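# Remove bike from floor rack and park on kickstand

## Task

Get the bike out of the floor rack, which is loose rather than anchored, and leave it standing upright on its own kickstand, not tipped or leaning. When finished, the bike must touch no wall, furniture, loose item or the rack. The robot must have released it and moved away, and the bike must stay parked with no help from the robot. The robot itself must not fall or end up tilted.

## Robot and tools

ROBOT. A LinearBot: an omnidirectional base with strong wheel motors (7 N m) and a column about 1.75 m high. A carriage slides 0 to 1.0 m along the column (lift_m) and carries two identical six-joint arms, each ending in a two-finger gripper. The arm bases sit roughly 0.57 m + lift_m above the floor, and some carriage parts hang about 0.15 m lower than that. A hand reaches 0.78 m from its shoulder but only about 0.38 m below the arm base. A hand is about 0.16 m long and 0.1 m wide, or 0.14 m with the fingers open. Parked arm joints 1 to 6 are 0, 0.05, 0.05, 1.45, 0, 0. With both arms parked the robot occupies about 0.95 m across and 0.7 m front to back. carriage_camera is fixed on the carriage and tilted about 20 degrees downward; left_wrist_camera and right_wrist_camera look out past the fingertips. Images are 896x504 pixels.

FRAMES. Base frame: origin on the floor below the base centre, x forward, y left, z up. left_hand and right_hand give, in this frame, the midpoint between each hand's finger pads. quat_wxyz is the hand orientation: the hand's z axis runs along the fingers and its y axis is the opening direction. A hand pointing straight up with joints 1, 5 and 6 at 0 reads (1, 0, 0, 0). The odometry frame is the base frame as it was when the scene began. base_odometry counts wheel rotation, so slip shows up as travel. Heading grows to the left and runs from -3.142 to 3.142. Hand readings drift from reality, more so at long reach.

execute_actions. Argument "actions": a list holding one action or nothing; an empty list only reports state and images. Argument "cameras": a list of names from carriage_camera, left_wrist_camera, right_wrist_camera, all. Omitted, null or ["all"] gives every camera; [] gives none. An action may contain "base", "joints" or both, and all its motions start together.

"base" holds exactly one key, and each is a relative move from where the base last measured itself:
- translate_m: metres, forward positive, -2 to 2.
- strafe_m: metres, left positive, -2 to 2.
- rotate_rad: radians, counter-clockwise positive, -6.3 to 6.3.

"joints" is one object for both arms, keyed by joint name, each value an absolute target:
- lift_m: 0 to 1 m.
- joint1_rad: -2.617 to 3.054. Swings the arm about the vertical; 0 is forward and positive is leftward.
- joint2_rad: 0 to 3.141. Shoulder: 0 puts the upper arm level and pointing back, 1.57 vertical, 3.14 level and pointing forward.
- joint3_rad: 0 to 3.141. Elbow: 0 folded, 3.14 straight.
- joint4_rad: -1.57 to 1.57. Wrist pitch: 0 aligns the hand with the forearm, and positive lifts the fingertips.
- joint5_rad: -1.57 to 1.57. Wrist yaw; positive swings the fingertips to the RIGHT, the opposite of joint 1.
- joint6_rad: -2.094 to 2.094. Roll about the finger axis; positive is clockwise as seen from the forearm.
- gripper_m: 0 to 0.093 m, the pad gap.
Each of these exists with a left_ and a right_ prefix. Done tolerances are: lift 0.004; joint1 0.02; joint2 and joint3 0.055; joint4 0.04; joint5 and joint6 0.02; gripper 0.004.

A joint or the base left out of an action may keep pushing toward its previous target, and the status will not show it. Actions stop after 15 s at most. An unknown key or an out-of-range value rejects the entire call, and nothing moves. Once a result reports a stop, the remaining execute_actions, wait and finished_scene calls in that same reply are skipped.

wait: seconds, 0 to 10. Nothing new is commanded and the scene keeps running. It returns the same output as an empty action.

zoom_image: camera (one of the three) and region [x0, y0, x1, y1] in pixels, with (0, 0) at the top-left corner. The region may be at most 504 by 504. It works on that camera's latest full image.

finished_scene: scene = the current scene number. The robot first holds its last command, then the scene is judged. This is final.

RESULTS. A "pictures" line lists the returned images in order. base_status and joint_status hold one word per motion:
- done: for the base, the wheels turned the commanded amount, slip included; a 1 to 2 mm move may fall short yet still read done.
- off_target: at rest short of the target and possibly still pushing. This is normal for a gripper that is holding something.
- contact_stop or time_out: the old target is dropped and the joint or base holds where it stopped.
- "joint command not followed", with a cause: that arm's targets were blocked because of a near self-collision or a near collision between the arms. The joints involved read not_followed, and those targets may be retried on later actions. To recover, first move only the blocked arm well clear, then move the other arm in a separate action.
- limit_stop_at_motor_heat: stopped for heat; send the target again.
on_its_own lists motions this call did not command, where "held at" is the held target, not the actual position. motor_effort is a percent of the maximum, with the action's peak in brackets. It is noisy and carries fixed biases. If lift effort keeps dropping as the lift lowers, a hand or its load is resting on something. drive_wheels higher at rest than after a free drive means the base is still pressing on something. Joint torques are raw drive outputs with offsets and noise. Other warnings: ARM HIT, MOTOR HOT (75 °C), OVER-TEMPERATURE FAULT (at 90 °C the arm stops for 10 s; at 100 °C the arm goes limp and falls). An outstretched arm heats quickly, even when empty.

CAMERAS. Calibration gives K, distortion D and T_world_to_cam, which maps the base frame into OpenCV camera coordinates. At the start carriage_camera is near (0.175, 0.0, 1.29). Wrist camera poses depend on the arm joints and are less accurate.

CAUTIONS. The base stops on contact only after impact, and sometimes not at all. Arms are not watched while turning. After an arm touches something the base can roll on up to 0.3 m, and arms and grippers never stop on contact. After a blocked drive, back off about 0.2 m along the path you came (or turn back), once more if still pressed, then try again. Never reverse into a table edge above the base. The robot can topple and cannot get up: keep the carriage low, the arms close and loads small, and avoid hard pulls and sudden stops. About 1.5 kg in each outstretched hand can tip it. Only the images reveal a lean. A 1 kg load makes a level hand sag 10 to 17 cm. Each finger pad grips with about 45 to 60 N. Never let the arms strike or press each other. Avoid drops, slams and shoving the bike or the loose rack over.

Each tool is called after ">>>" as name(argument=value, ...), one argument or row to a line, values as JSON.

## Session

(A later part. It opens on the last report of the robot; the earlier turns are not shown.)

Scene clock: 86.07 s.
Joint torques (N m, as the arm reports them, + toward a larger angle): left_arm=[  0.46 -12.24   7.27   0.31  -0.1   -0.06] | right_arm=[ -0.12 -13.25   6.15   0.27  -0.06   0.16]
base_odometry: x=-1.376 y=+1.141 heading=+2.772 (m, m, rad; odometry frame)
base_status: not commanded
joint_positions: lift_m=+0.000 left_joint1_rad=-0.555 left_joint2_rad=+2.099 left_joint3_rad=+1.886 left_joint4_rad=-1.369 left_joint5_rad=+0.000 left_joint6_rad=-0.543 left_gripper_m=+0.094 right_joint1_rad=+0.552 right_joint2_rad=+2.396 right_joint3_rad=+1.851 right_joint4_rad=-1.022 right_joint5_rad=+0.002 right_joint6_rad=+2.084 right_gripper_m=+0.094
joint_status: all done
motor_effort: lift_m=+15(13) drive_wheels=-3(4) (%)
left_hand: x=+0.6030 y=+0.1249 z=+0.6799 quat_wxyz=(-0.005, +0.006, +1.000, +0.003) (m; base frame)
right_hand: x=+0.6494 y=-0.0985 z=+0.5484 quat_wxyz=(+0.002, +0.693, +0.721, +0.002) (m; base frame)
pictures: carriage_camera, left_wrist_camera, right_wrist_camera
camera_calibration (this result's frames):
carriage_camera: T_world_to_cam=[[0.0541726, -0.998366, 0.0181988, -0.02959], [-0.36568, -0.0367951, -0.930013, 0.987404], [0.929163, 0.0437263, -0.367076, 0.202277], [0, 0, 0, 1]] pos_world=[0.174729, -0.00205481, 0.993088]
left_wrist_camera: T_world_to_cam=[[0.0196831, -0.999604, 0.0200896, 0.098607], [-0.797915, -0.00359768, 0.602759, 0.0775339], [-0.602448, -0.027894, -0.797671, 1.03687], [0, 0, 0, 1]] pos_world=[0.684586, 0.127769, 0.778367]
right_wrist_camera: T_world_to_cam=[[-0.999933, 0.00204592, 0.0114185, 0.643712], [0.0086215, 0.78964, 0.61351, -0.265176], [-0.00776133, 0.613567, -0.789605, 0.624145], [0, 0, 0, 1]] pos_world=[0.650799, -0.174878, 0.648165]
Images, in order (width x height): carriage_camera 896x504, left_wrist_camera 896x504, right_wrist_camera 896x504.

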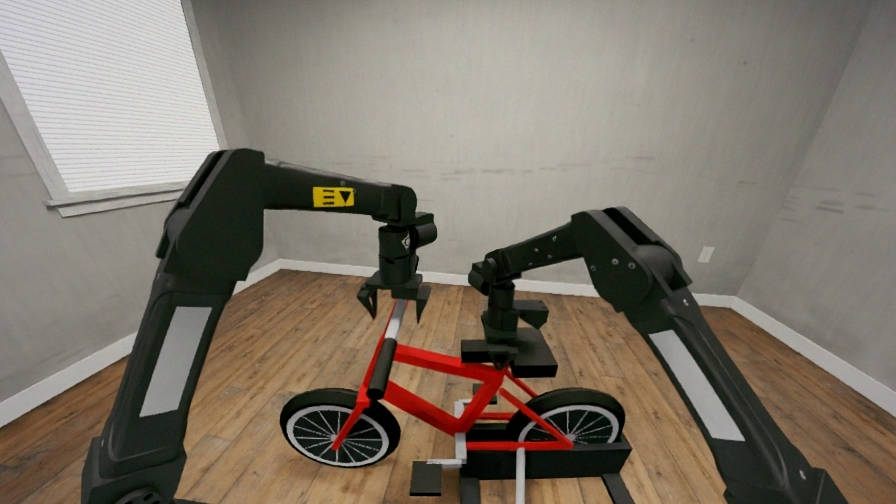

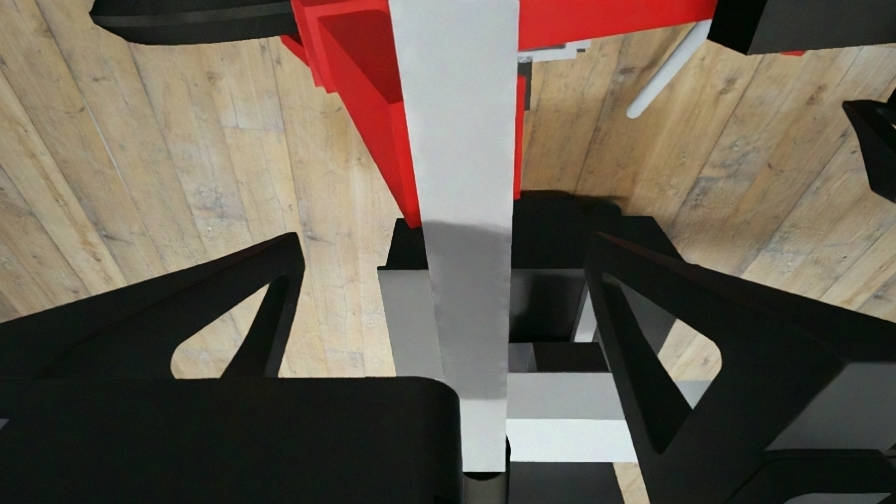

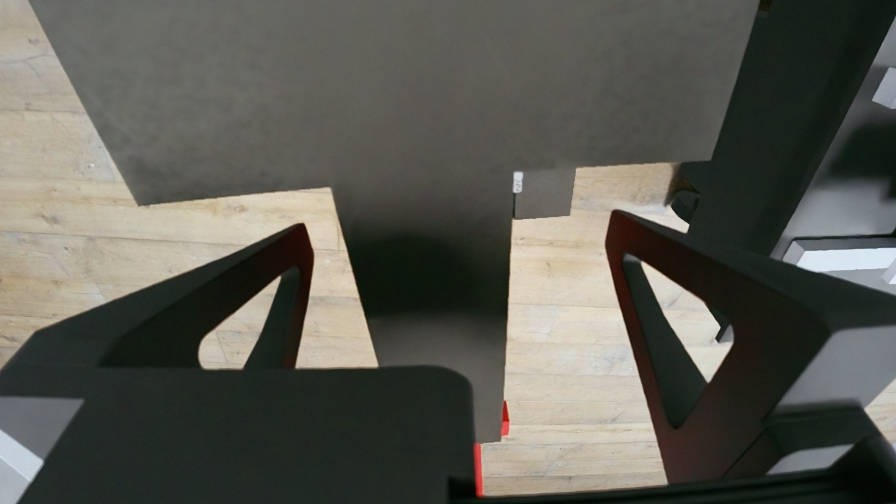

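>>> execute_actions(
  actions=[
    {"joints":{"left_joint2_rad":2.23,"left_joint4_rad":-1.24,"right_joint2_rad":2.52,"right_joint4_rad":-0.9}},
  ],
)

Scene clock: 89.33 s.
Joint torques (N m, as the arm reports them, + toward a larger angle): left_arm=[  0.39 -11.14   6.97   0.42  -0.06  -0.04] | right_arm=[ -0.1  -12.86   6.01   0.33  -0.1    0.15]
base_odometry: x=-1.376 y=+1.141 heading=+2.772 (m, m, rad; odometry frame)
base_status: not commanded
joint_positions: lift_m=+0.000 left_joint1_rad=-0.554 left_joint2_rad=+2.205 left_joint3_rad=+1.892 left_joint4_rad=-1.244 left_joint5_rad=-0.007 left_joint6_rad=-0.544 left_gripper_m=+0.094 right_joint1_rad=+0.552 right_joint2_rad=+2.505 right_joint3_rad=+1.851 right_joint4_rad=-0.903 right_joint5_rad=+0.008 right_joint6_rad=+2.083 right_gripper_m=+0.094
joint_status: all done
motor_effort: lift_m=+14(14) drive_wheels=-2(3) (%)
left_hand: x=+0.6288 y=+0.1112 z=+0.6394 quat_wxyz=(+0.008, +0.005, +1.000, +0.000) (m; base frame)
right_hand: x=+0.6594 y=-0.0935 z=+0.5007 quat_wxyz=(+0.006, +0.693, +0.721, +0.006) (m; base frame)
pictures: carriage_camera, left_wrist_camera, right_wrist_camera
camera_calibration (this result's frames):
carriage_camera: T_world_to_cam=[[0.0541726, -0.998366, 0.0181988, -0.02959], [-0.36568, -0.0367951, -0.930013, 0.987404], [0.929163, 0.0437263, -0.367076, 0.202277], [0, 0, 0, 1]] pos_world=[0.174729, -0.00205481, 0.993088]
left_wrist_camera: T_world_to_cam=[[0.0217458, -0.999383, 0.0275936, 0.0791379], [-0.813163, -0.00162344, 0.582034, 0.145039], [-0.58163, -0.0350949, -0.812696, 1.01706], [0, 0, 0, 1]] pos_world=[0.707771, 0.115018, 0.739958]
right_wrist_camera: T_world_to_cam=[[-0.999998, 0.00171327, -0.000351068, 0.660181], [0.00113677, 0.789321, 0.613979, -0.235264], [0.00132902, 0.613978, -0.789322, 0.577349], [0, 0, 0, 1]] pos_world=[0.65968, -0.169911, 0.600393]
Images, in order (width x height): carriage_camera 896x504, left_wrist_camera 896x504, right_wrist_camera 896x504.

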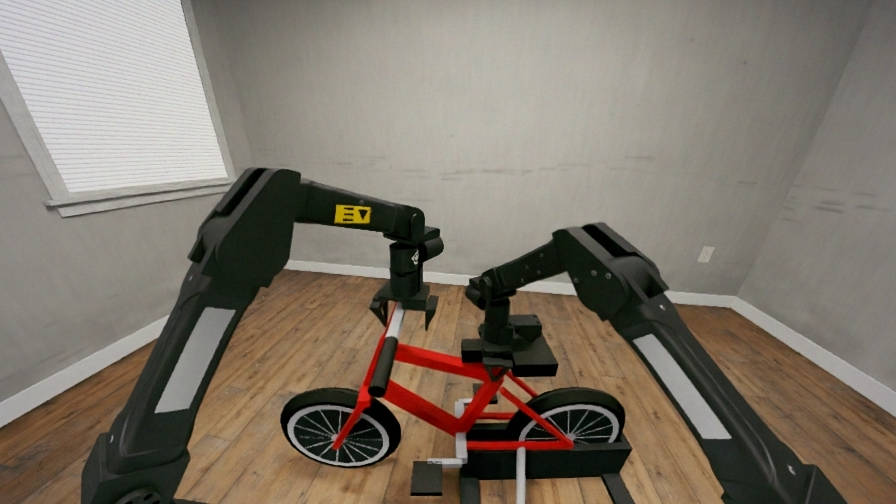

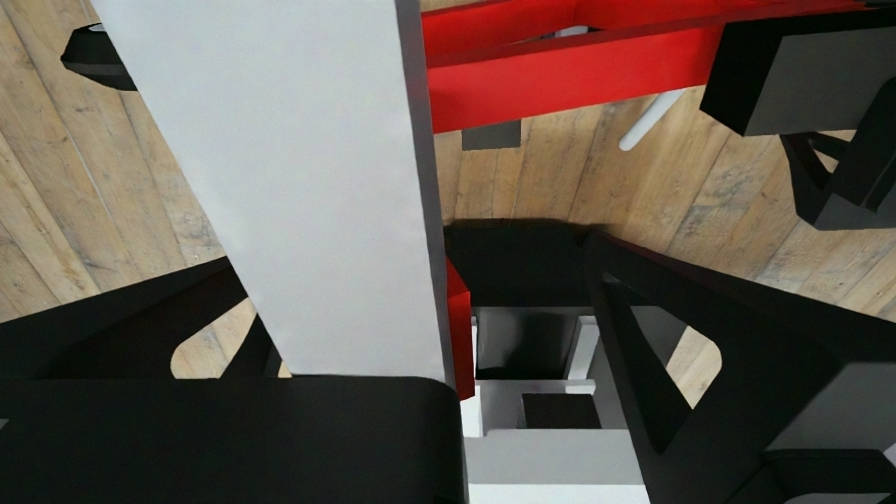

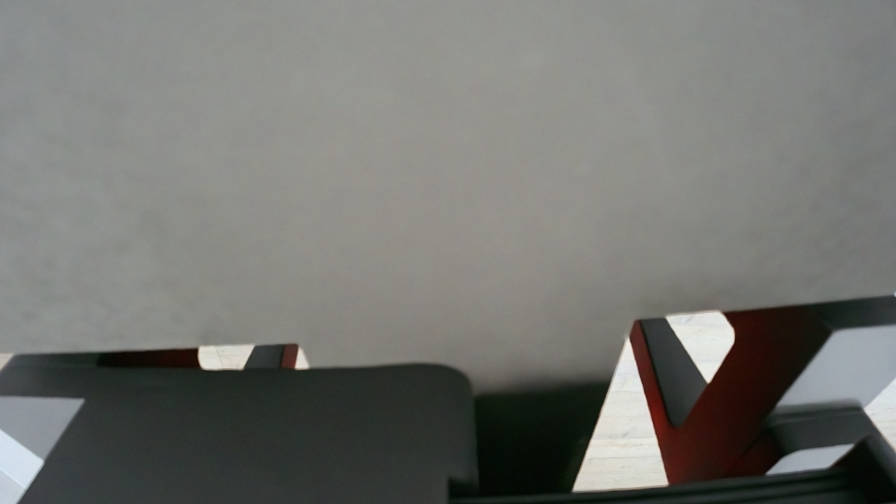

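>>> execute_actions(
  actions=[
    {"joints":{"left_gripper_m":0,"right_gripper_m":0}},
  ],
  cameras=[],
)

>>> execute_actions(
  actions=[
    {"joints":{"lift_m":0.06}},
  ],
  cameras=["carriage_camera"],
)

Scene clock: 94.67 s.
Joint torques (N m, as the arm reports them, + toward a larger angle): left_arm=[  0.3  -11.04   6.5    0.84   1.06   0.1 ] | right_arm=[ -0.71 -12.94   5.95   0.3   -0.06   0.22]
base_odometry: x=-1.376 y=+1.141 heading=+2.772 (m, m, rad; odometry frame)
base_status: not commanded
joint_positions: lift_m=+0.000 left_joint1_rad=-0.552 left_joint2_rad=+2.206 left_joint3_rad=+1.897 left_joint4_rad=-1.300 left_joint5_rad=-0.140 left_joint6_rad=-0.562 left_gripper_m=+0.035 right_joint1_rad=+0.560 right_joint2_rad=+2.505 right_joint3_rad=+1.851 right_joint4_rad=-0.901 right_joint5_rad=+0.007 right_joint6_rad=+2.079 right_gripper_m=+0.037
joint_status: left_gripper_m off_target (ended at +0.035, target +0.000); right_gripper_m off_target (ended at +0.037, target +0.000)
motor_effort: lift_m=+15(15) drive_wheels=-3(4) (%)
left_hand: x=+0.6304 y=+0.1376 z=+0.6424 quat_wxyz=(+0.021, -0.003, +0.997, +0.069) (m; base frame)
right_hand: x=+0.6577 y=-0.0900 z=+0.5007 quat_wxyz=(+0.005, +0.688, +0.725, +0.007) (m; base frame)
pictures: none
No camera images: the call's "cameras" was empty. Leave "cameras" out to get every camera's image.

Scene clock: 95.43 s.
Joint torques (N m, as the arm reports them, + toward a larger angle): left_arm=[  0.76 -20.9    8.36   0.02   1.18   0.09] | right_arm=[ -0.68 -20.99   6.6   -0.94  -0.11   0.2 ]
base_odometry: x=-1.376 y=+1.141 heading=+2.772 (m, m, rad; odometry frame)
base_status: not commanded
joint_positions: lift_m=+0.059 left_joint1_rad=-0.559 left_joint2_rad=+2.313 left_joint3_rad=+1.866 left_joint4_rad=-1.232 left_joint5_rad=-0.155 left_joint6_rad=-0.559 left_gripper_m=+0.031 right_joint1_rad=+0.560 right_joint2_rad=+2.617 right_joint3_rad=+1.836 right_joint4_rad=-0.767 right_joint5_rad=+0.008 right_joint6_rad=+2.080 right_gripper_m=+0.037
joint_status: all done
motor_effort: lift_m=+23(24) drive_wheels=-3(3) (%)
left_hand: x=+0.6305 y=+0.1374 z=+0.6500 quat_wxyz=(-0.005, +0.004, +0.996, +0.094) (m; base frame)
right_hand: x=+0.6605 y=-0.0884 z=+0.5061 quat_wxyz=(+0.007, +0.689, +0.725, +0.010) (m; base frame)
pictures: carriage_camera
camera_calibration (this result's frames):
carriage_camera: T_world_to_cam=[[0.0541726, -0.998366, 0.0181988, -0.030657], [-0.36568, -0.0367951, -0.930013, 1.04193], [0.929163, 0.0437263, -0.367076, 0.223799], [0, 0, 0, 1]] pos_world=[0.174729, -0.00205481, 1.05172]
Images, in order (width x height): carriage_camera 896x504.

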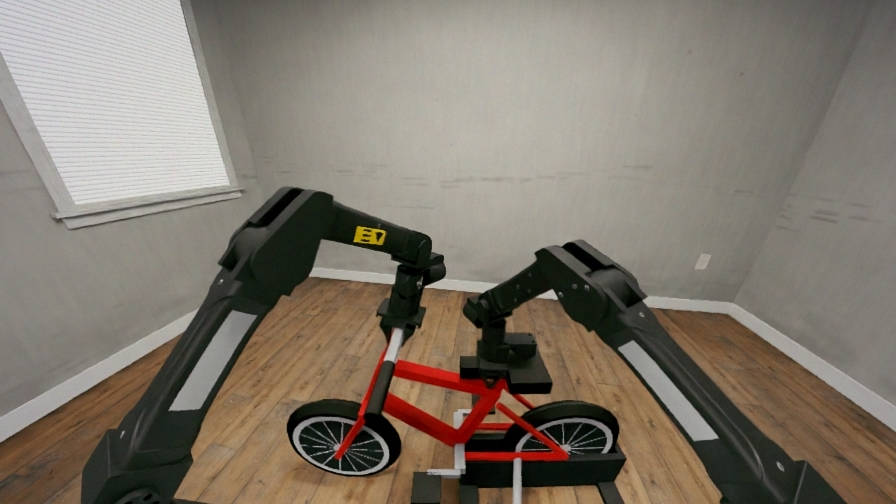

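>>> execute_actions(
  actions=[
    {"base":{"translate_m":0.03},"joints":{"lift_m":0.03}},
  ],
  cameras=[],
)

>>> execute_actions(
  actions=[
    {"base":{"strafe_m":0.2}},
  ],
  cameras=["carriage_camera","left_wrist_camera"],
)

Scene clock: 101.83 s.
Joint torques (N m, as the arm reports them, + toward a larger angle): left_arm=[  0.76 -15.92   8.09   0.73   1.22   0.18] | right_arm=[ -2.47 -16.92   6.7   -0.13   0.07  -0.04]
base_odometry: x=-1.404 y=+1.152 heading=+2.771 (m, m, rad; odometry frame)
base_status: done
joint_positions: lift_m=+0.030 left_joint1_rad=-0.558 left_joint2_rad=+2.259 left_joint3_rad=+1.871 left_joint4_rad=-1.310 left_joint5_rad=-0.158 left_joint6_rad=-0.571 left_gripper_m=+0.031 right_joint1_rad=+0.582 right_joint2_rad=+2.561 right_joint3_rad=+1.836 right_joint4_rad=-0.862 right_joint5_rad=-0.011 right_joint6_rad=+2.100 right_gripper_m=+0.037
joint_status: all done
motor_effort: lift_m=+14(17) drive_wheels=+3(9) (%)
left_hand: x=+0.6202 y=+0.1449 z=+0.6460 quat_wxyz=(-0.011, -0.001, +0.995, +0.101) (m; base frame)
right_hand: x=+0.6444 y=-0.0828 z=+0.5025 quat_wxyz=(-0.007, +0.688, +0.725, -0.007) (m; base frame)
pictures: none
No camera images: the call's "cameras" was empty. Leave "cameras" out to get every camera's image.

Scene clock: 103.90 s.
Joint torques (N m, as the arm reports them, + toward a larger angle): left_arm=[  1.25 -15.84   8.05   0.75   1.17   0.23] | right_arm=[ -1.94 -16.83   6.66  -0.14   0.05   0.3 ]
base_odometry: x=-1.476 y=+0.966 heading=+2.771 (m, m, rad; odometry frame)
base_status: done
joint_positions: lift_m=+0.030 left_joint1_rad=-0.565 left_joint2_rad=+2.259 left_joint3_rad=+1.871 left_joint4_rad=-1.314 left_joint5_rad=-0.151 left_joint6_rad=-0.576 left_gripper_m=+0.031 right_joint1_rad=+0.575 right_joint2_rad=+2.561 right_joint3_rad=+1.836 right_joint4_rad=-0.860 right_joint5_rad=-0.008 right_joint6_rad=+2.074 right_gripper_m=+0.037
joint_status: not commanded
motor_effort: lift_m=+13(13) drive_wheels=+1(10) (%)
left_hand: x=+0.6174 y=+0.1419 z=+0.6459 quat_wxyz=(-0.014, -0.001, +0.995, +0.099) (m; base frame)
right_hand: x=+0.6469 y=-0.0855 z=+0.5025 quat_wxyz=(-0.005, +0.681, +0.732, -0.006) (m; base frame)
pictures: carriage_camera, left_wrist_camera
camera_calibration (this result's frames):
carriage_camera: T_world_to_cam=[[0.0541726, -0.998366, 0.0181988, -0.0301352], [-0.36568, -0.0367951, -0.930013, 1.01527], [0.929163, 0.0437263, -0.367076, 0.213274], [0, 0, 0, 1]] pos_world=[0.174729, -0.00205481, 1.02305]
left_wrist_camera: T_world_to_cam=[[0.0306724, -0.98477, -0.171138, 0.230617], [-0.786473, -0.129446, 0.603908, 0.11958], [-0.616863, 0.116072, -0.778465, 0.994937], [0, 0, 0, 1]] pos_world=[0.700713, 0.127099, 0.741775]
Images, in order (width x height): carriage_camera 896x504, left_wrist_camera 896x504.

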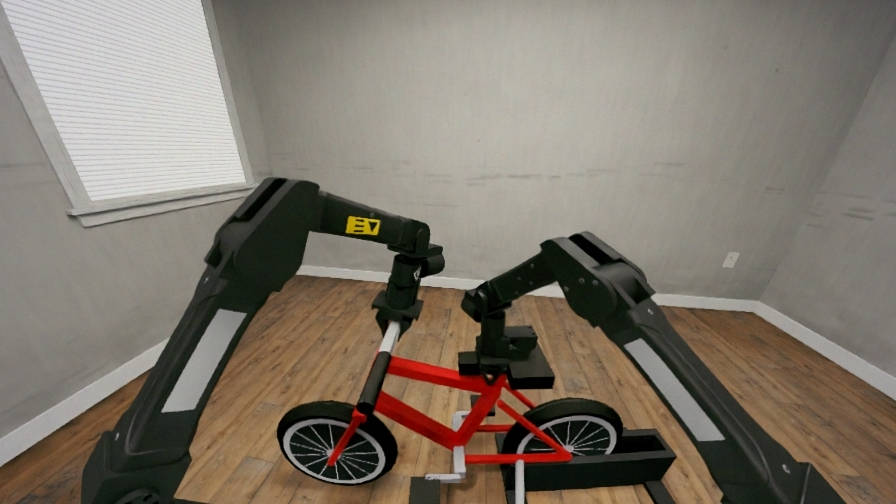

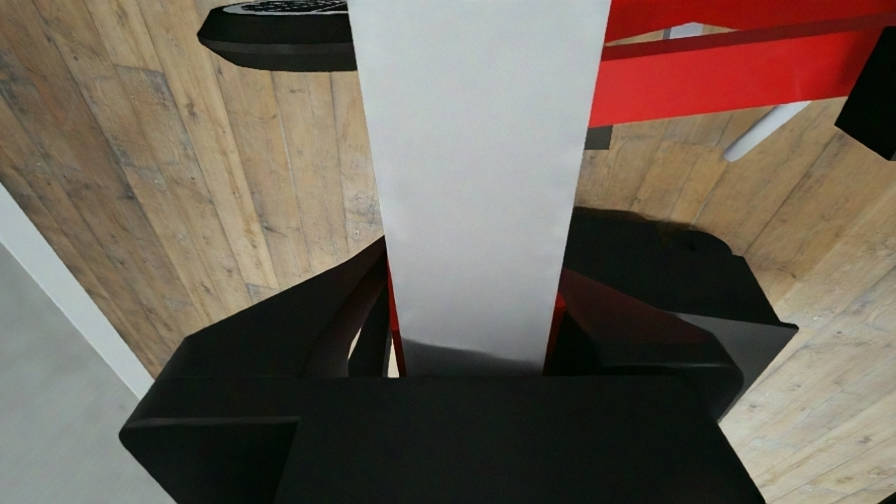

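Rolling out freely. Continue.

>>> execute_actions(
  actions=[
    {"base":{"strafe_m":0.55}},
  ],
  cameras=["carriage_camera","right_wrist_camera"],
)

Scene clock: 111.27 s.
Joint torques (N m, as the arm reports them, + toward a larger angle): left_arm=[  0.89 -15.95   8.02   0.8    1.15   0.19] | right_arm=[ -2.42 -17.22   6.61  -0.16   0.19   0.16]
base_odometry: x=-1.676 y=+0.454 heading=+2.771 (m, m, rad; odometry frame)
base_status: done
joint_positions: lift_m=+0.030 left_joint1_rad=-0.560 left_joint2_rad=+2.261 left_joint3_rad=+1.871 left_joint4_rad=-1.322 left_joint5_rad=-0.150 left_joint6_rad=-0.571 left_gripper_m=+0.031 right_joint1_rad=+0.581 right_joint2_rad=+2.566 right_joint3_rad=+1.836 right_joint4_rad=-0.863 right_joint5_rad=-0.024 right_joint6_rad=+2.084 right_gripper_m=+0.037
joint_status: not commanded
motor_effort: lift_m=+14(13) drive_wheels=-1(10) (%)
left_hand: x=+0.6165 y=+0.1444 z=+0.6454 quat_wxyz=(-0.019, +0.000, +0.995, +0.100) (m; base frame)
right_hand: x=+0.6422 y=-0.0818 z=+0.5000 quat_wxyz=(-0.014, +0.683, +0.731, -0.008) (m; base frame)
pictures: carriage_camera, right_wrist_camera
camera_calibration (this result's frames):
carriage_camera: T_world_to_cam=[[0.0541726, -0.998366, 0.0181988, -0.030133], [-0.36568, -0.0367951, -0.930013, 1.01515], [0.929163, 0.0437263, -0.367076, 0.213229], [0, 0, 0, 1]] pos_world=[0.174729, -0.00205481, 1.02292]
right_wrist_camera: T_world_to_cam=[[-0.998507, -0.0273113, 0.0473061, 0.615853], [0.0078963, 0.784767, 0.61974, -0.251706], [-0.0540502, 0.619189, -0.78338, 0.60269], [0, 0, 0, 1]] pos_world=[0.649496, -0.158828, 0.598994]
Images, in order (width x height): carriage_camera 896x504, right_wrist_camera 896x504.

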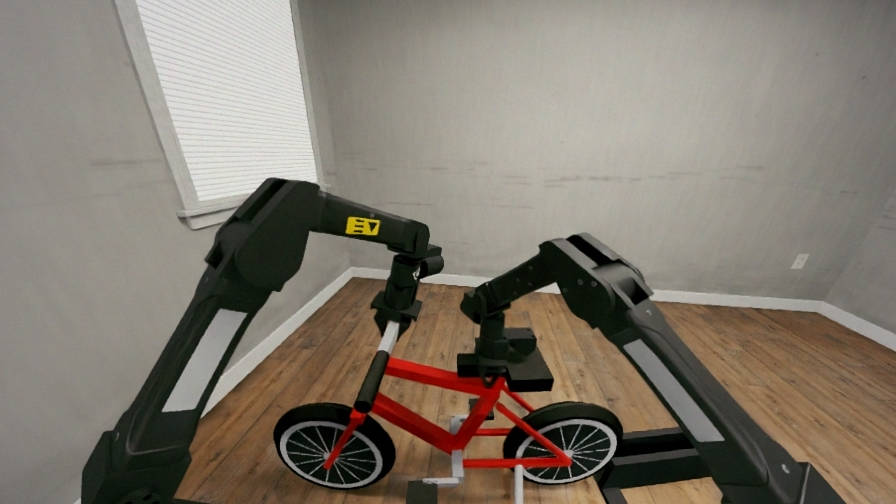

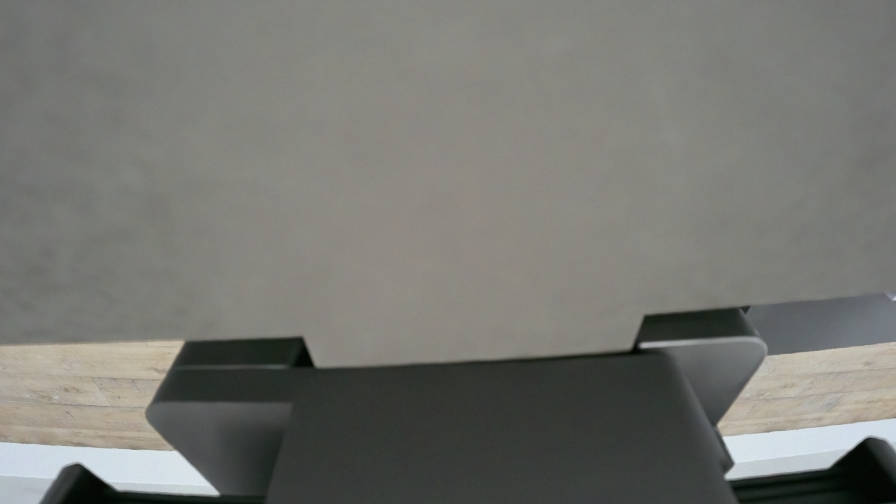

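>>> execute_actions(
  actions=[
    {"base":{"strafe_m":0.25}},
  ],
  cameras=["carriage_camera"],
)

Scene clock: 116.40 s.
Joint torques (N m, as the arm reports them, + toward a larger angle): left_arm=[  0.66 -16.05   7.98   0.79   1.16   0.16] | right_arm=[ -2.7  -17.29   6.6   -0.09   0.29   0.  ]
base_odometry: x=-1.766 y=+0.221 heading=+2.771 (m, m, rad; odometry frame)
base_status: done
joint_positions: lift_m=+0.030 left_joint1_rad=-0.558 left_joint2_rad=+2.262 left_joint3_rad=+1.871 left_joint4_rad=-1.321 left_joint5_rad=-0.150 left_joint6_rad=-0.567 left_gripper_m=+0.031 right_joint1_rad=+0.584 right_joint2_rad=+2.567 right_joint3_rad=+1.836 right_joint4_rad=-0.874 right_joint5_rad=-0.033 right_joint6_rad=+2.096 right_gripper_m=+0.037
joint_status: not commanded
motor_effort: lift_m=+14(15) drive_wheels=-1(4) (%)
left_hand: x=+0.6172 y=+0.1453 z=+0.6451 quat_wxyz=(-0.019, +0.000, +0.995, +0.101) (m; base frame)
right_hand: x=+0.6380 y=-0.0810 z=+0.4997 quat_wxyz=(-0.020, +0.686, +0.727, -0.013) (m; base frame)
pictures: carriage_camera
camera_calibration (this result's frames):
carriage_camera: T_world_to_cam=[[0.0541726, -0.998366, 0.0181988, -0.0301328], [-0.36568, -0.0367951, -0.930013, 1.01514], [0.929163, 0.0437263, -0.367076, 0.213225], [0, 0, 0, 1]] pos_world=[0.174729, -0.00205481, 1.02291]
Images, in order (width x height): carriage_camera 896x504.

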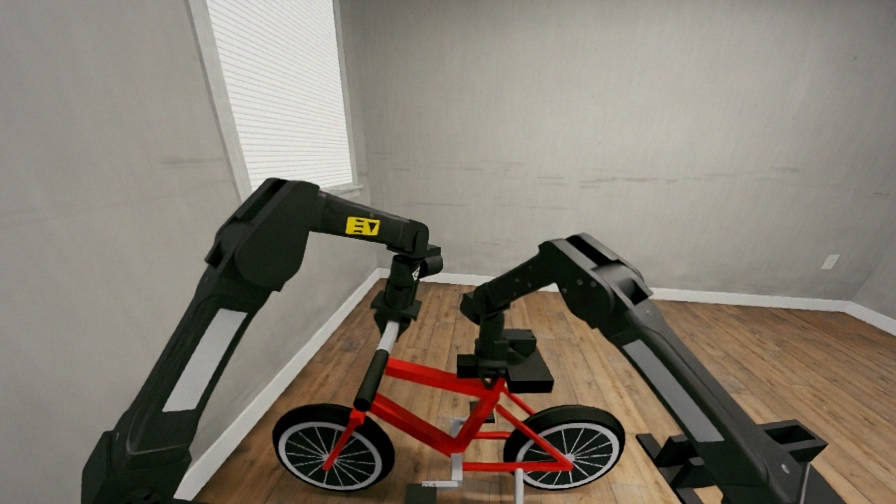

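>>> execute_actions(
  actions=[
    {"base":{"translate_m":-0.07},"joints":{"lift_m":0.0}},
  ],
  cameras=[],
)

>>> execute_actions(
  actions=[
    {"joints":{"left_gripper_m":0.06,"right_gripper_m":0.062}},
  ],
)

Scene clock: 121.70 s.
Joint torques (N m, as the arm reports them, + toward a larger angle): left_arm=[  1.28 -11.9    6.19   1.06   1.59   0.16] | right_arm=[ -1.69 -13.4    6.13  -0.02  -0.11   0.11]
base_odometry: x=-1.701 y=+0.195 heading=+2.771 (m, m, rad; odometry frame)
base_status: done
joint_positions: lift_m=+0.001 left_joint1_rad=-0.565 left_joint2_rad=+2.217 left_joint3_rad=+1.902 left_joint4_rad=-1.334 left_joint5_rad=-0.202 left_joint6_rad=-0.567 left_gripper_m=+0.031 right_joint1_rad=+0.572 right_joint2_rad=+2.511 right_joint3_rad=+1.847 right_joint4_rad=-0.859 right_joint5_rad=+0.009 right_joint6_rad=+2.086 right_gripper_m=+0.037
joint_status: all done
motor_effort: lift_m=+10(15) drive_wheels=-2(4) (%)
left_hand: x=+0.6274 y=+0.1458 z=+0.6417 quat_wxyz=(+0.022, +0.003, +0.994, +0.106) (m; base frame)
right_hand: x=+0.6611 y=-0.0811 z=+0.4976 quat_wxyz=(+0.010, +0.687, +0.727, +0.022) (m; base frame)
pictures: none
No camera images: the call's "cameras" was empty. Leave "cameras" out to get every camera's image.

Scene clock: 122.63 s.
Joint torques (N m, as the arm reports them, + toward a larger angle): left_arm=[  0.4  -11.89   6.23   0.73   0.07   0.09] | right_arm=[ -0.18 -13.31   6.15   0.32  -0.1    0.13]
base_odometry: x=-1.701 y=+0.195 heading=+2.771 (m, m, rad; odometry frame)
base_status: not commanded
joint_positions: lift_m=+0.001 left_joint1_rad=-0.554 left_joint2_rad=+2.214 left_joint3_rad=+1.902 left_joint4_rad=-1.286 left_joint5_rad=-0.020 left_joint6_rad=-0.558 left_gripper_m=+0.060 right_joint1_rad=+0.554 right_joint2_rad=+2.511 right_joint3_rad=+1.847 right_joint4_rad=-0.907 right_joint5_rad=+0.008 right_joint6_rad=+2.085 right_gripper_m=+0.062
joint_status: all done
motor_effort: lift_m=+11(13) drive_wheels=-1(2) (%)
left_hand: x=+0.6229 y=+0.1174 z=+0.6386 quat_wxyz=(-0.007, -0.002, +1.000, +0.016) (m; base frame)
right_hand: x=+0.6558 y=-0.0948 z=+0.4973 quat_wxyz=(+0.004, +0.693, +0.721, -0.001) (m; base frame)
pictures: carriage_camera, left_wrist_camera, right_wrist_camera
camera_calibration (this result's frames):
carriage_camera: T_world_to_cam=[[0.0541726, -0.998366, 0.0181988, -0.0295951], [-0.36568, -0.0367951, -0.930013, 0.987668], [0.929163, 0.0437263, -0.367076, 0.202381], [0, 0, 0, 1]] pos_world=[0.174729, -0.00205481, 0.993372]
left_wrist_camera: T_world_to_cam=[[0.0356951, -0.999346, -0.00576703, 0.0980841], [-0.796003, -0.0319201, 0.60445, 0.119313], [-0.604239, -0.0169853, -0.796622, 1.01484], [0, 0, 0, 1]] pos_world=[0.704676, 0.119066, 0.736888]
right_wrist_camera: T_world_to_cam=[[-0.999925, 0.00214484, 0.0120873, 0.65036], [0.00904719, 0.794274, 0.607493, -0.233651], [-0.00829761, 0.607556, -0.794233, 0.583588], [0, 0, 0, 1]] pos_world=[0.657267, -0.170374, 0.597586]
Images, in order (width x height): carriage_camera 896x504, left_wrist_camera 896x504, right_wrist_camera 896x504.

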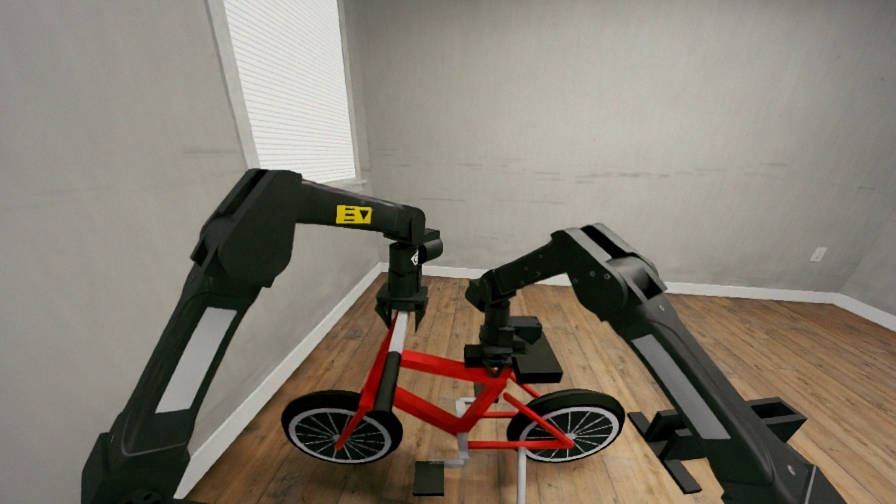

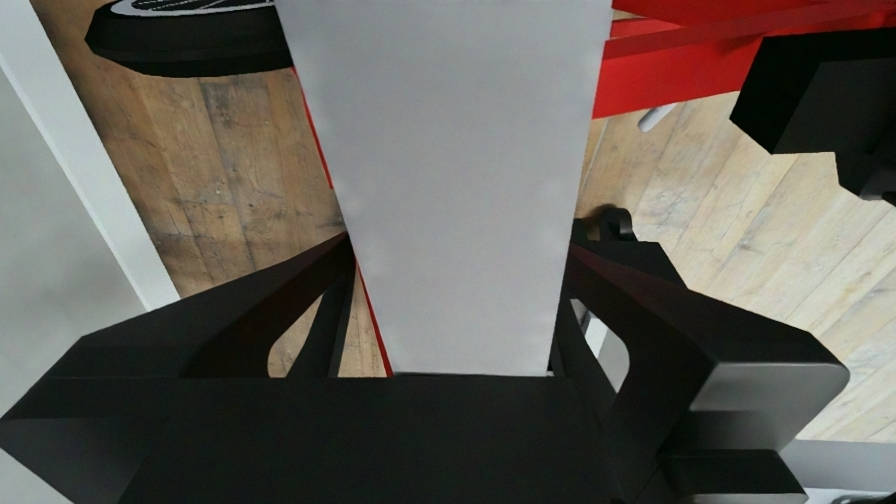

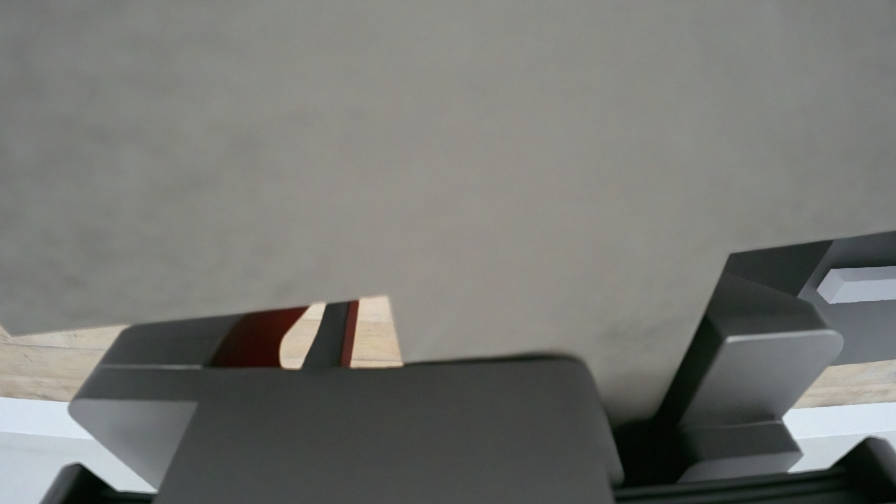

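>>> execute_actions(
  actions=[
    {"joints":{"left_gripper_m":0.093,"right_gripper_m":0.093}},
  ],
)

>>> wait(
  seconds=1,
)

Scene clock: 126.47 s.
Joint torques (N m, as the arm reports them, + toward a larger angle): left_arm=[  0.43 -11.6    6.3    0.53  -0.03   0.07] | right_arm=[ -0.49 -13.38   6.13   0.51  -0.02   0.16]
base_odometry: x=-1.701 y=+0.195 heading=+2.771 (m, m, rad; odometry frame)
base_status: not commanded
joint_positions: lift_m=+0.001 left_joint1_rad=-0.554 left_joint2_rad=+2.210 left_joint3_rad=+1.902 left_joint4_rad=-1.258 left_joint5_rad=-0.008 left_joint6_rad=-0.556 left_gripper_m=+0.093 right_joint1_rad=+0.558 right_joint2_rad=+2.513 right_joint3_rad=+1.847 right_joint4_rad=-0.935 right_joint5_rad=-0.003 right_joint6_rad=+2.084 right_gripper_m=+0.093
joint_status: all done
motor_effort: lift_m=+12(11) drive_wheels=-1(1) (%)
left_hand: x=+0.6278 y=+0.1120 z=+0.6400 quat_wxyz=(+0.004, -0.001, +1.000, +0.002) (m; base frame)
right_hand: x=+0.6476 y=-0.0953 z=+0.4965 quat_wxyz=(-0.005, +0.691, +0.723, -0.014) (m; base frame)
pictures: carriage_camera, left_wrist_camera, right_wrist_camera
camera_calibration (this result's frames):
carriage_camera: T_world_to_cam=[[0.0541726, -0.998366, 0.0181988, -0.0295951], [-0.36568, -0.0367951, -0.930013, 0.987667], [0.929163, 0.0437263, -0.367076, 0.202381], [0, 0, 0, 1]] pos_world=[0.174729, -0.00205481, 0.99337]
left_wrist_camera: T_world_to_cam=[[0.0337665, -0.999195, 0.0216479, 0.0761353], [-0.808379, -0.0145685, 0.588483, 0.138234], [-0.587694, -0.0373707, -0.80822, 1.01818], [0, 0, 0, 1]] pos_world=[0.707555, 0.116138, 0.73992]
right_wrist_camera: T_world_to_cam=[[-0.999061, -0.00322847, 0.0432067, 0.625697], [0.0234549, 0.798164, 0.601983, -0.238914], [-0.0364295, 0.602431, -0.797339, 0.602543], [0, 0, 0, 1]] pos_world=[0.652664, -0.170278, 0.597218]
Images, in order (width x height): carriage_camera 896x504, left_wrist_camera 896x504, right_wrist_camera 896x504.

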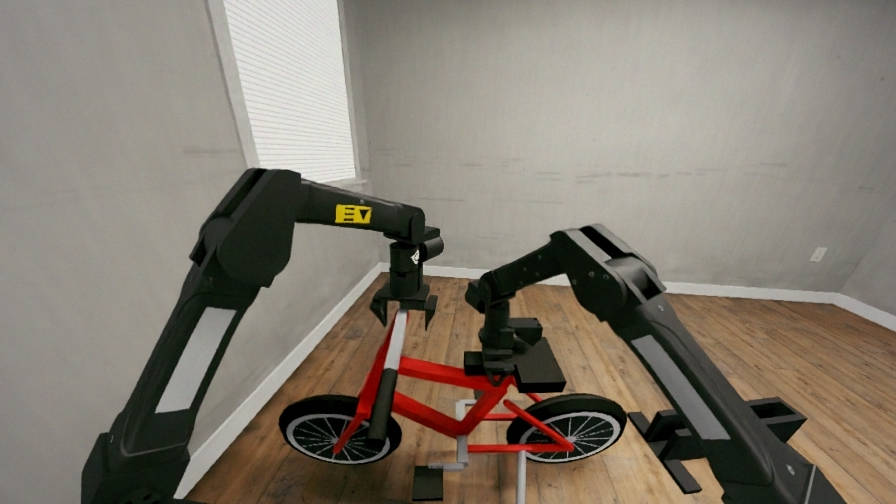

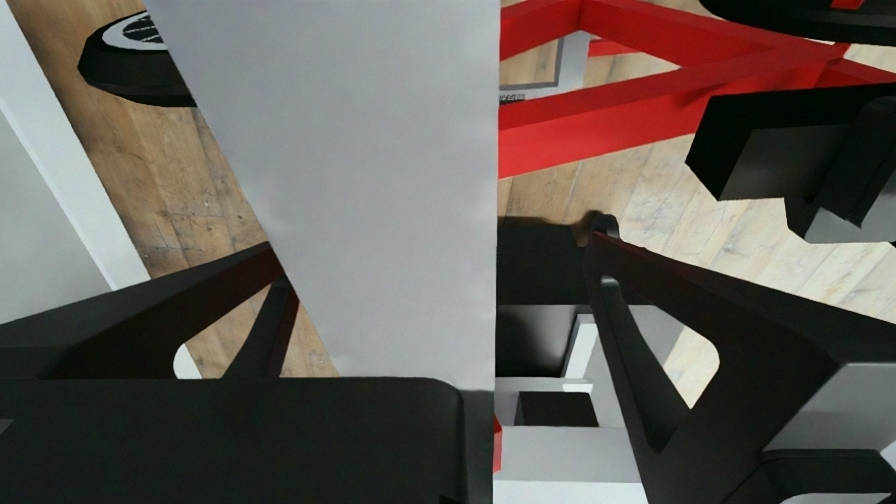

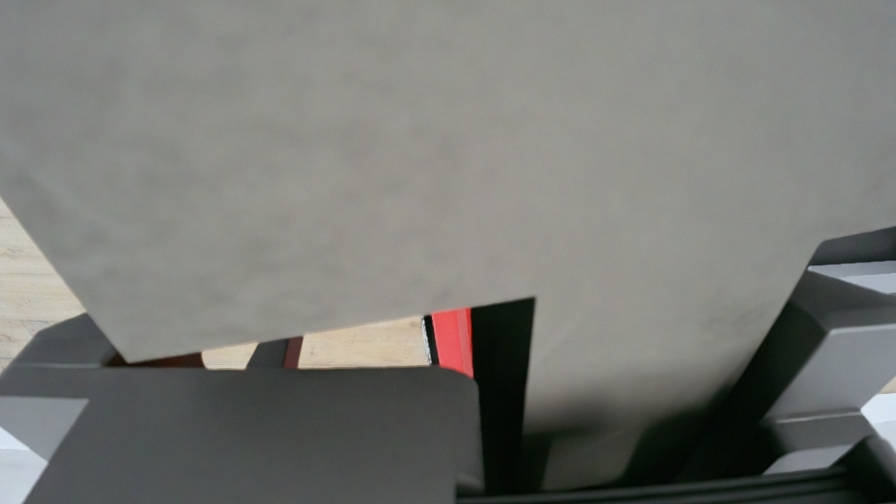

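Scene clock: 127.47 s.
Joint torques (N m, as the arm reports them, + toward a larger angle): left_arm=[  0.42 -11.59   6.29   0.55  -0.02   0.06] | right_arm=[ -0.56 -13.4    6.08   0.51   0.     0.15]
base_odometry: x=-1.701 y=+0.195 heading=+2.771 (m, m, rad; odometry frame)
base_status: not commanded
joint_positions: lift_m=+0.001 left_joint1_rad=-0.554 left_joint2_rad=+2.210 left_joint3_rad=+1.902 left_joint4_rad=-1.258 left_joint5_rad=-0.008 left_joint6_rad=-0.556 left_gripper_m=+0.093 right_joint1_rad=+0.558 right_joint2_rad=+2.513 right_joint3_rad=+1.847 right_joint4_rad=-0.935 right_joint5_rad=-0.003 right_joint6_rad=+2.084 right_gripper_m=+0.093
joint_status: all done
motor_effort: lift_m=+11(11) drive_wheels=-1(1) (%)
left_hand: x=+0.6278 y=+0.1120 z=+0.6400 quat_wxyz=(+0.004, -0.001, +1.000, +0.002) (m; base frame)
right_hand: x=+0.6476 y=-0.0953 z=+0.4965 quat_wxyz=(-0.005, +0.691, +0.723, -0.014) (m; base frame)
wait: 1.00 s; at rest by 0.27 s
pictures: carriage_camera, left_wrist_camera, right_wrist_camera
camera_calibration (this result's frames):
carriage_camera: T_world_to_cam=[[0.0541726, -0.998366, 0.0181988, -0.0295951], [-0.36568, -0.0367951, -0.930013, 0.987667], [0.929163, 0.0437263, -0.367076, 0.202381], [0, 0, 0, 1]] pos_world=[0.174729, -0.00205481, 0.99337]
left_wrist_camera: T_world_to_cam=[[0.0337665, -0.999195, 0.0216479, 0.0761353], [-0.808379, -0.0145685, 0.588483, 0.138234], [-0.587694, -0.0373707, -0.80822, 1.01818], [0, 0, 0, 1]] pos_world=[0.707555, 0.116138, 0.73992]
right_wrist_camera: T_world_to_cam=[[-0.999061, -0.00322847, 0.0432067, 0.625697], [0.0234549, 0.798164, 0.601983, -0.238914], [-0.0364295, 0.602431, -0.797339, 0.602543], [0, 0, 0, 1]] pos_world=[0.652664, -0.170278, 0.597218]
Images, in order (width x height): carriage_camera 896x504, left_wrist_camera 896x504, right_wrist_camera 896x504.

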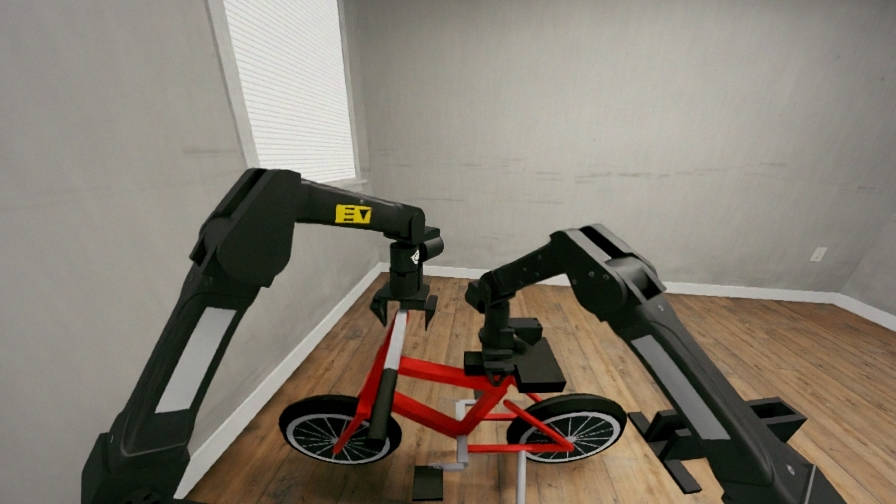

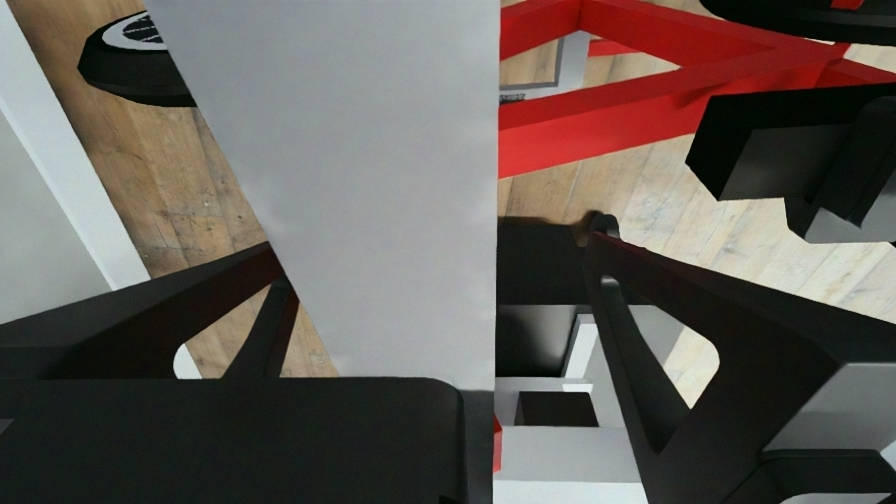

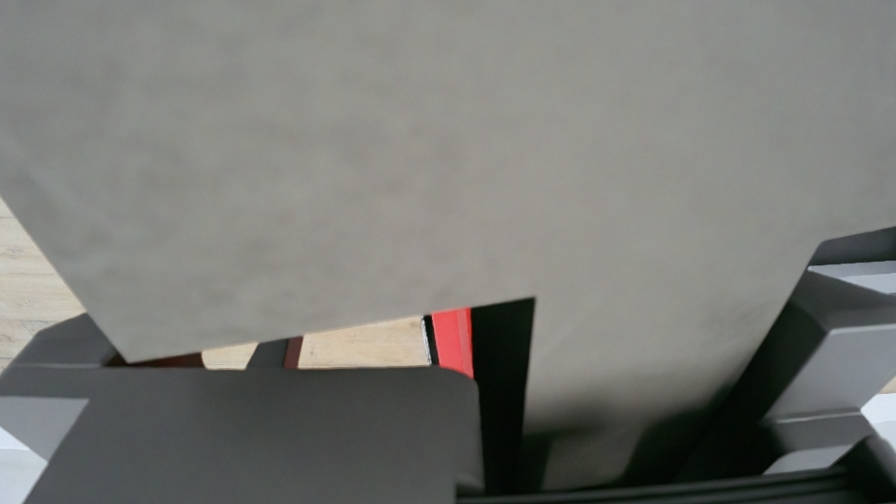

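Still leaning on the finger; ease back.

>>> execute_actions(
  actions=[
    {"base":{"translate_m":-0.03}},
  ],
)

Scene clock: 130.07 s.
Joint torques (N m, as the arm reports them, + toward a larger angle): left_arm=[  0.41 -11.29   6.37   0.55  -0.04   0.07] | right_arm=[ -0.81 -13.34   5.97   0.75   0.06   0.16]
base_odometry: x=-1.673 y=+0.184 heading=+2.771 (m, m, rad; odometry frame)
base_status: done
joint_positions: lift_m=+0.001 left_joint1_rad=-0.554 left_joint2_rad=+2.207 left_joint3_rad=+1.902 left_joint4_rad=-1.257 left_joint5_rad=-0.007 left_joint6_rad=-0.556 left_gripper_m=+0.093 right_joint1_rad=+0.561 right_joint2_rad=+2.514 right_joint3_rad=+1.847 right_joint4_rad=-0.973 right_joint5_rad=-0.013 right_joint6_rad=+2.084 right_gripper_m=+0.093
joint_status: not commanded
motor_effort: lift_m=+13(12) drive_wheels=-2(6) (%)
left_hand: x=+0.6281 y=+0.1116 z=+0.6413 quat_wxyz=(+0.005, -0.001, +1.000, +0.001) (m; base frame)
right_hand: x=+0.6378 y=-0.0977 z=+0.4965 quat_wxyz=(-0.015, +0.690, +0.723, -0.032) (m; base frame)
pictures: carriage_camera, left_wrist_camera, right_wrist_camera
camera_calibration (this result's frames):
carriage_camera: T_world_to_cam=[[0.0541726, -0.998366, 0.0181988, -0.0295951], [-0.36568, -0.0367951, -0.930013, 0.987667], [0.929163, 0.0437263, -0.367076, 0.202381], [0, 0, 0, 1]] pos_world=[0.174729, -0.00205481, 0.99337]
left_wrist_camera: T_world_to_cam=[[0.0336906, -0.999121, 0.0249253, 0.0736406], [-0.810121, -0.0126953, 0.586125, 0.140105], [-0.585293, -0.0399394, -0.809837, 1.01915], [0, 0, 0, 1]] pos_world=[0.707525, 0.116059, 0.741395]
right_wrist_camera: T_world_to_cam=[[-0.996639, -0.00538007, 0.0817403, 0.594954], [0.0440964, 0.805695, 0.590686, -0.243631], [-0.0690357, 0.592306, -0.80275, 0.626075], [0, 0, 0, 1]] pos_world=[0.64692, -0.171334, 0.59786]
Images, in order (width x height): carriage_camera 896x504, left_wrist_camera 896x504, right_wrist_camera 896x504.

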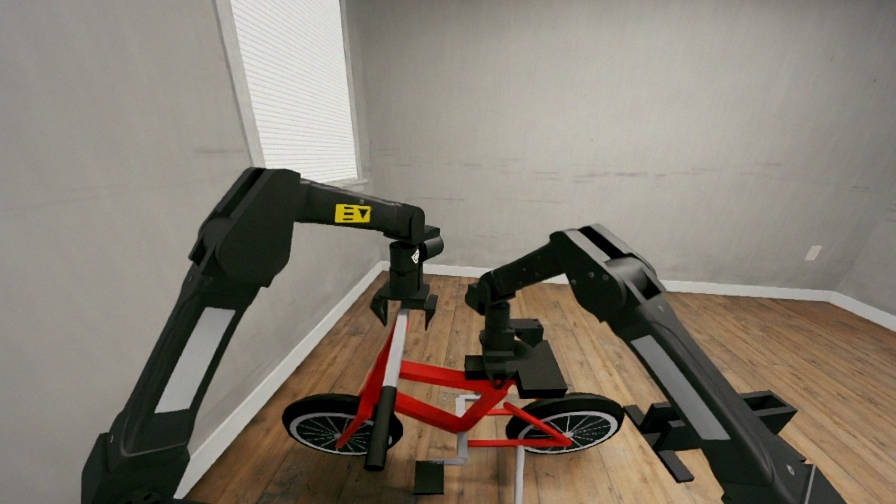

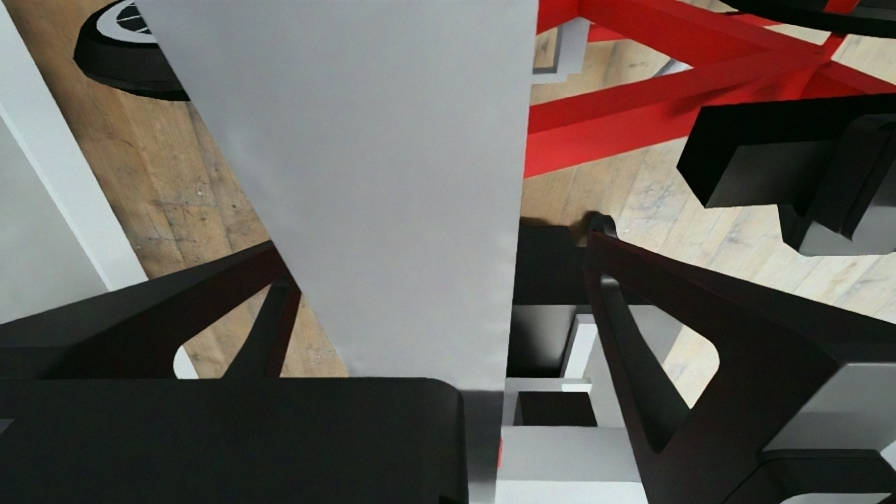

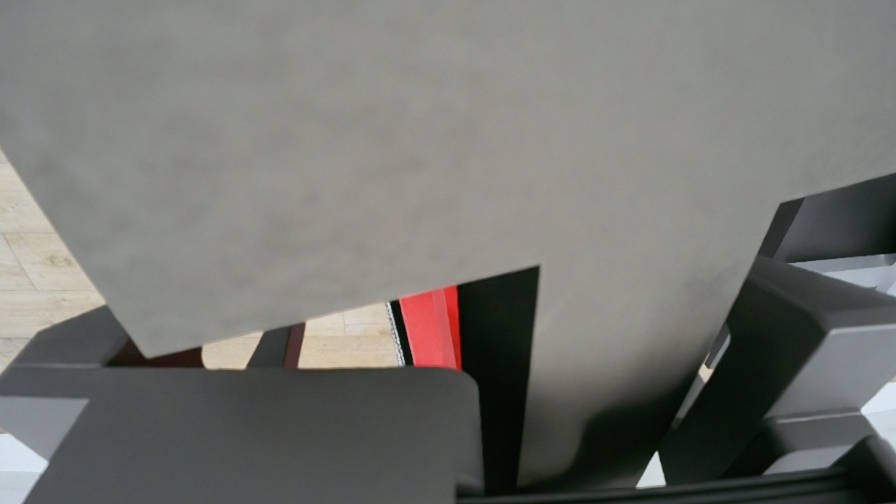

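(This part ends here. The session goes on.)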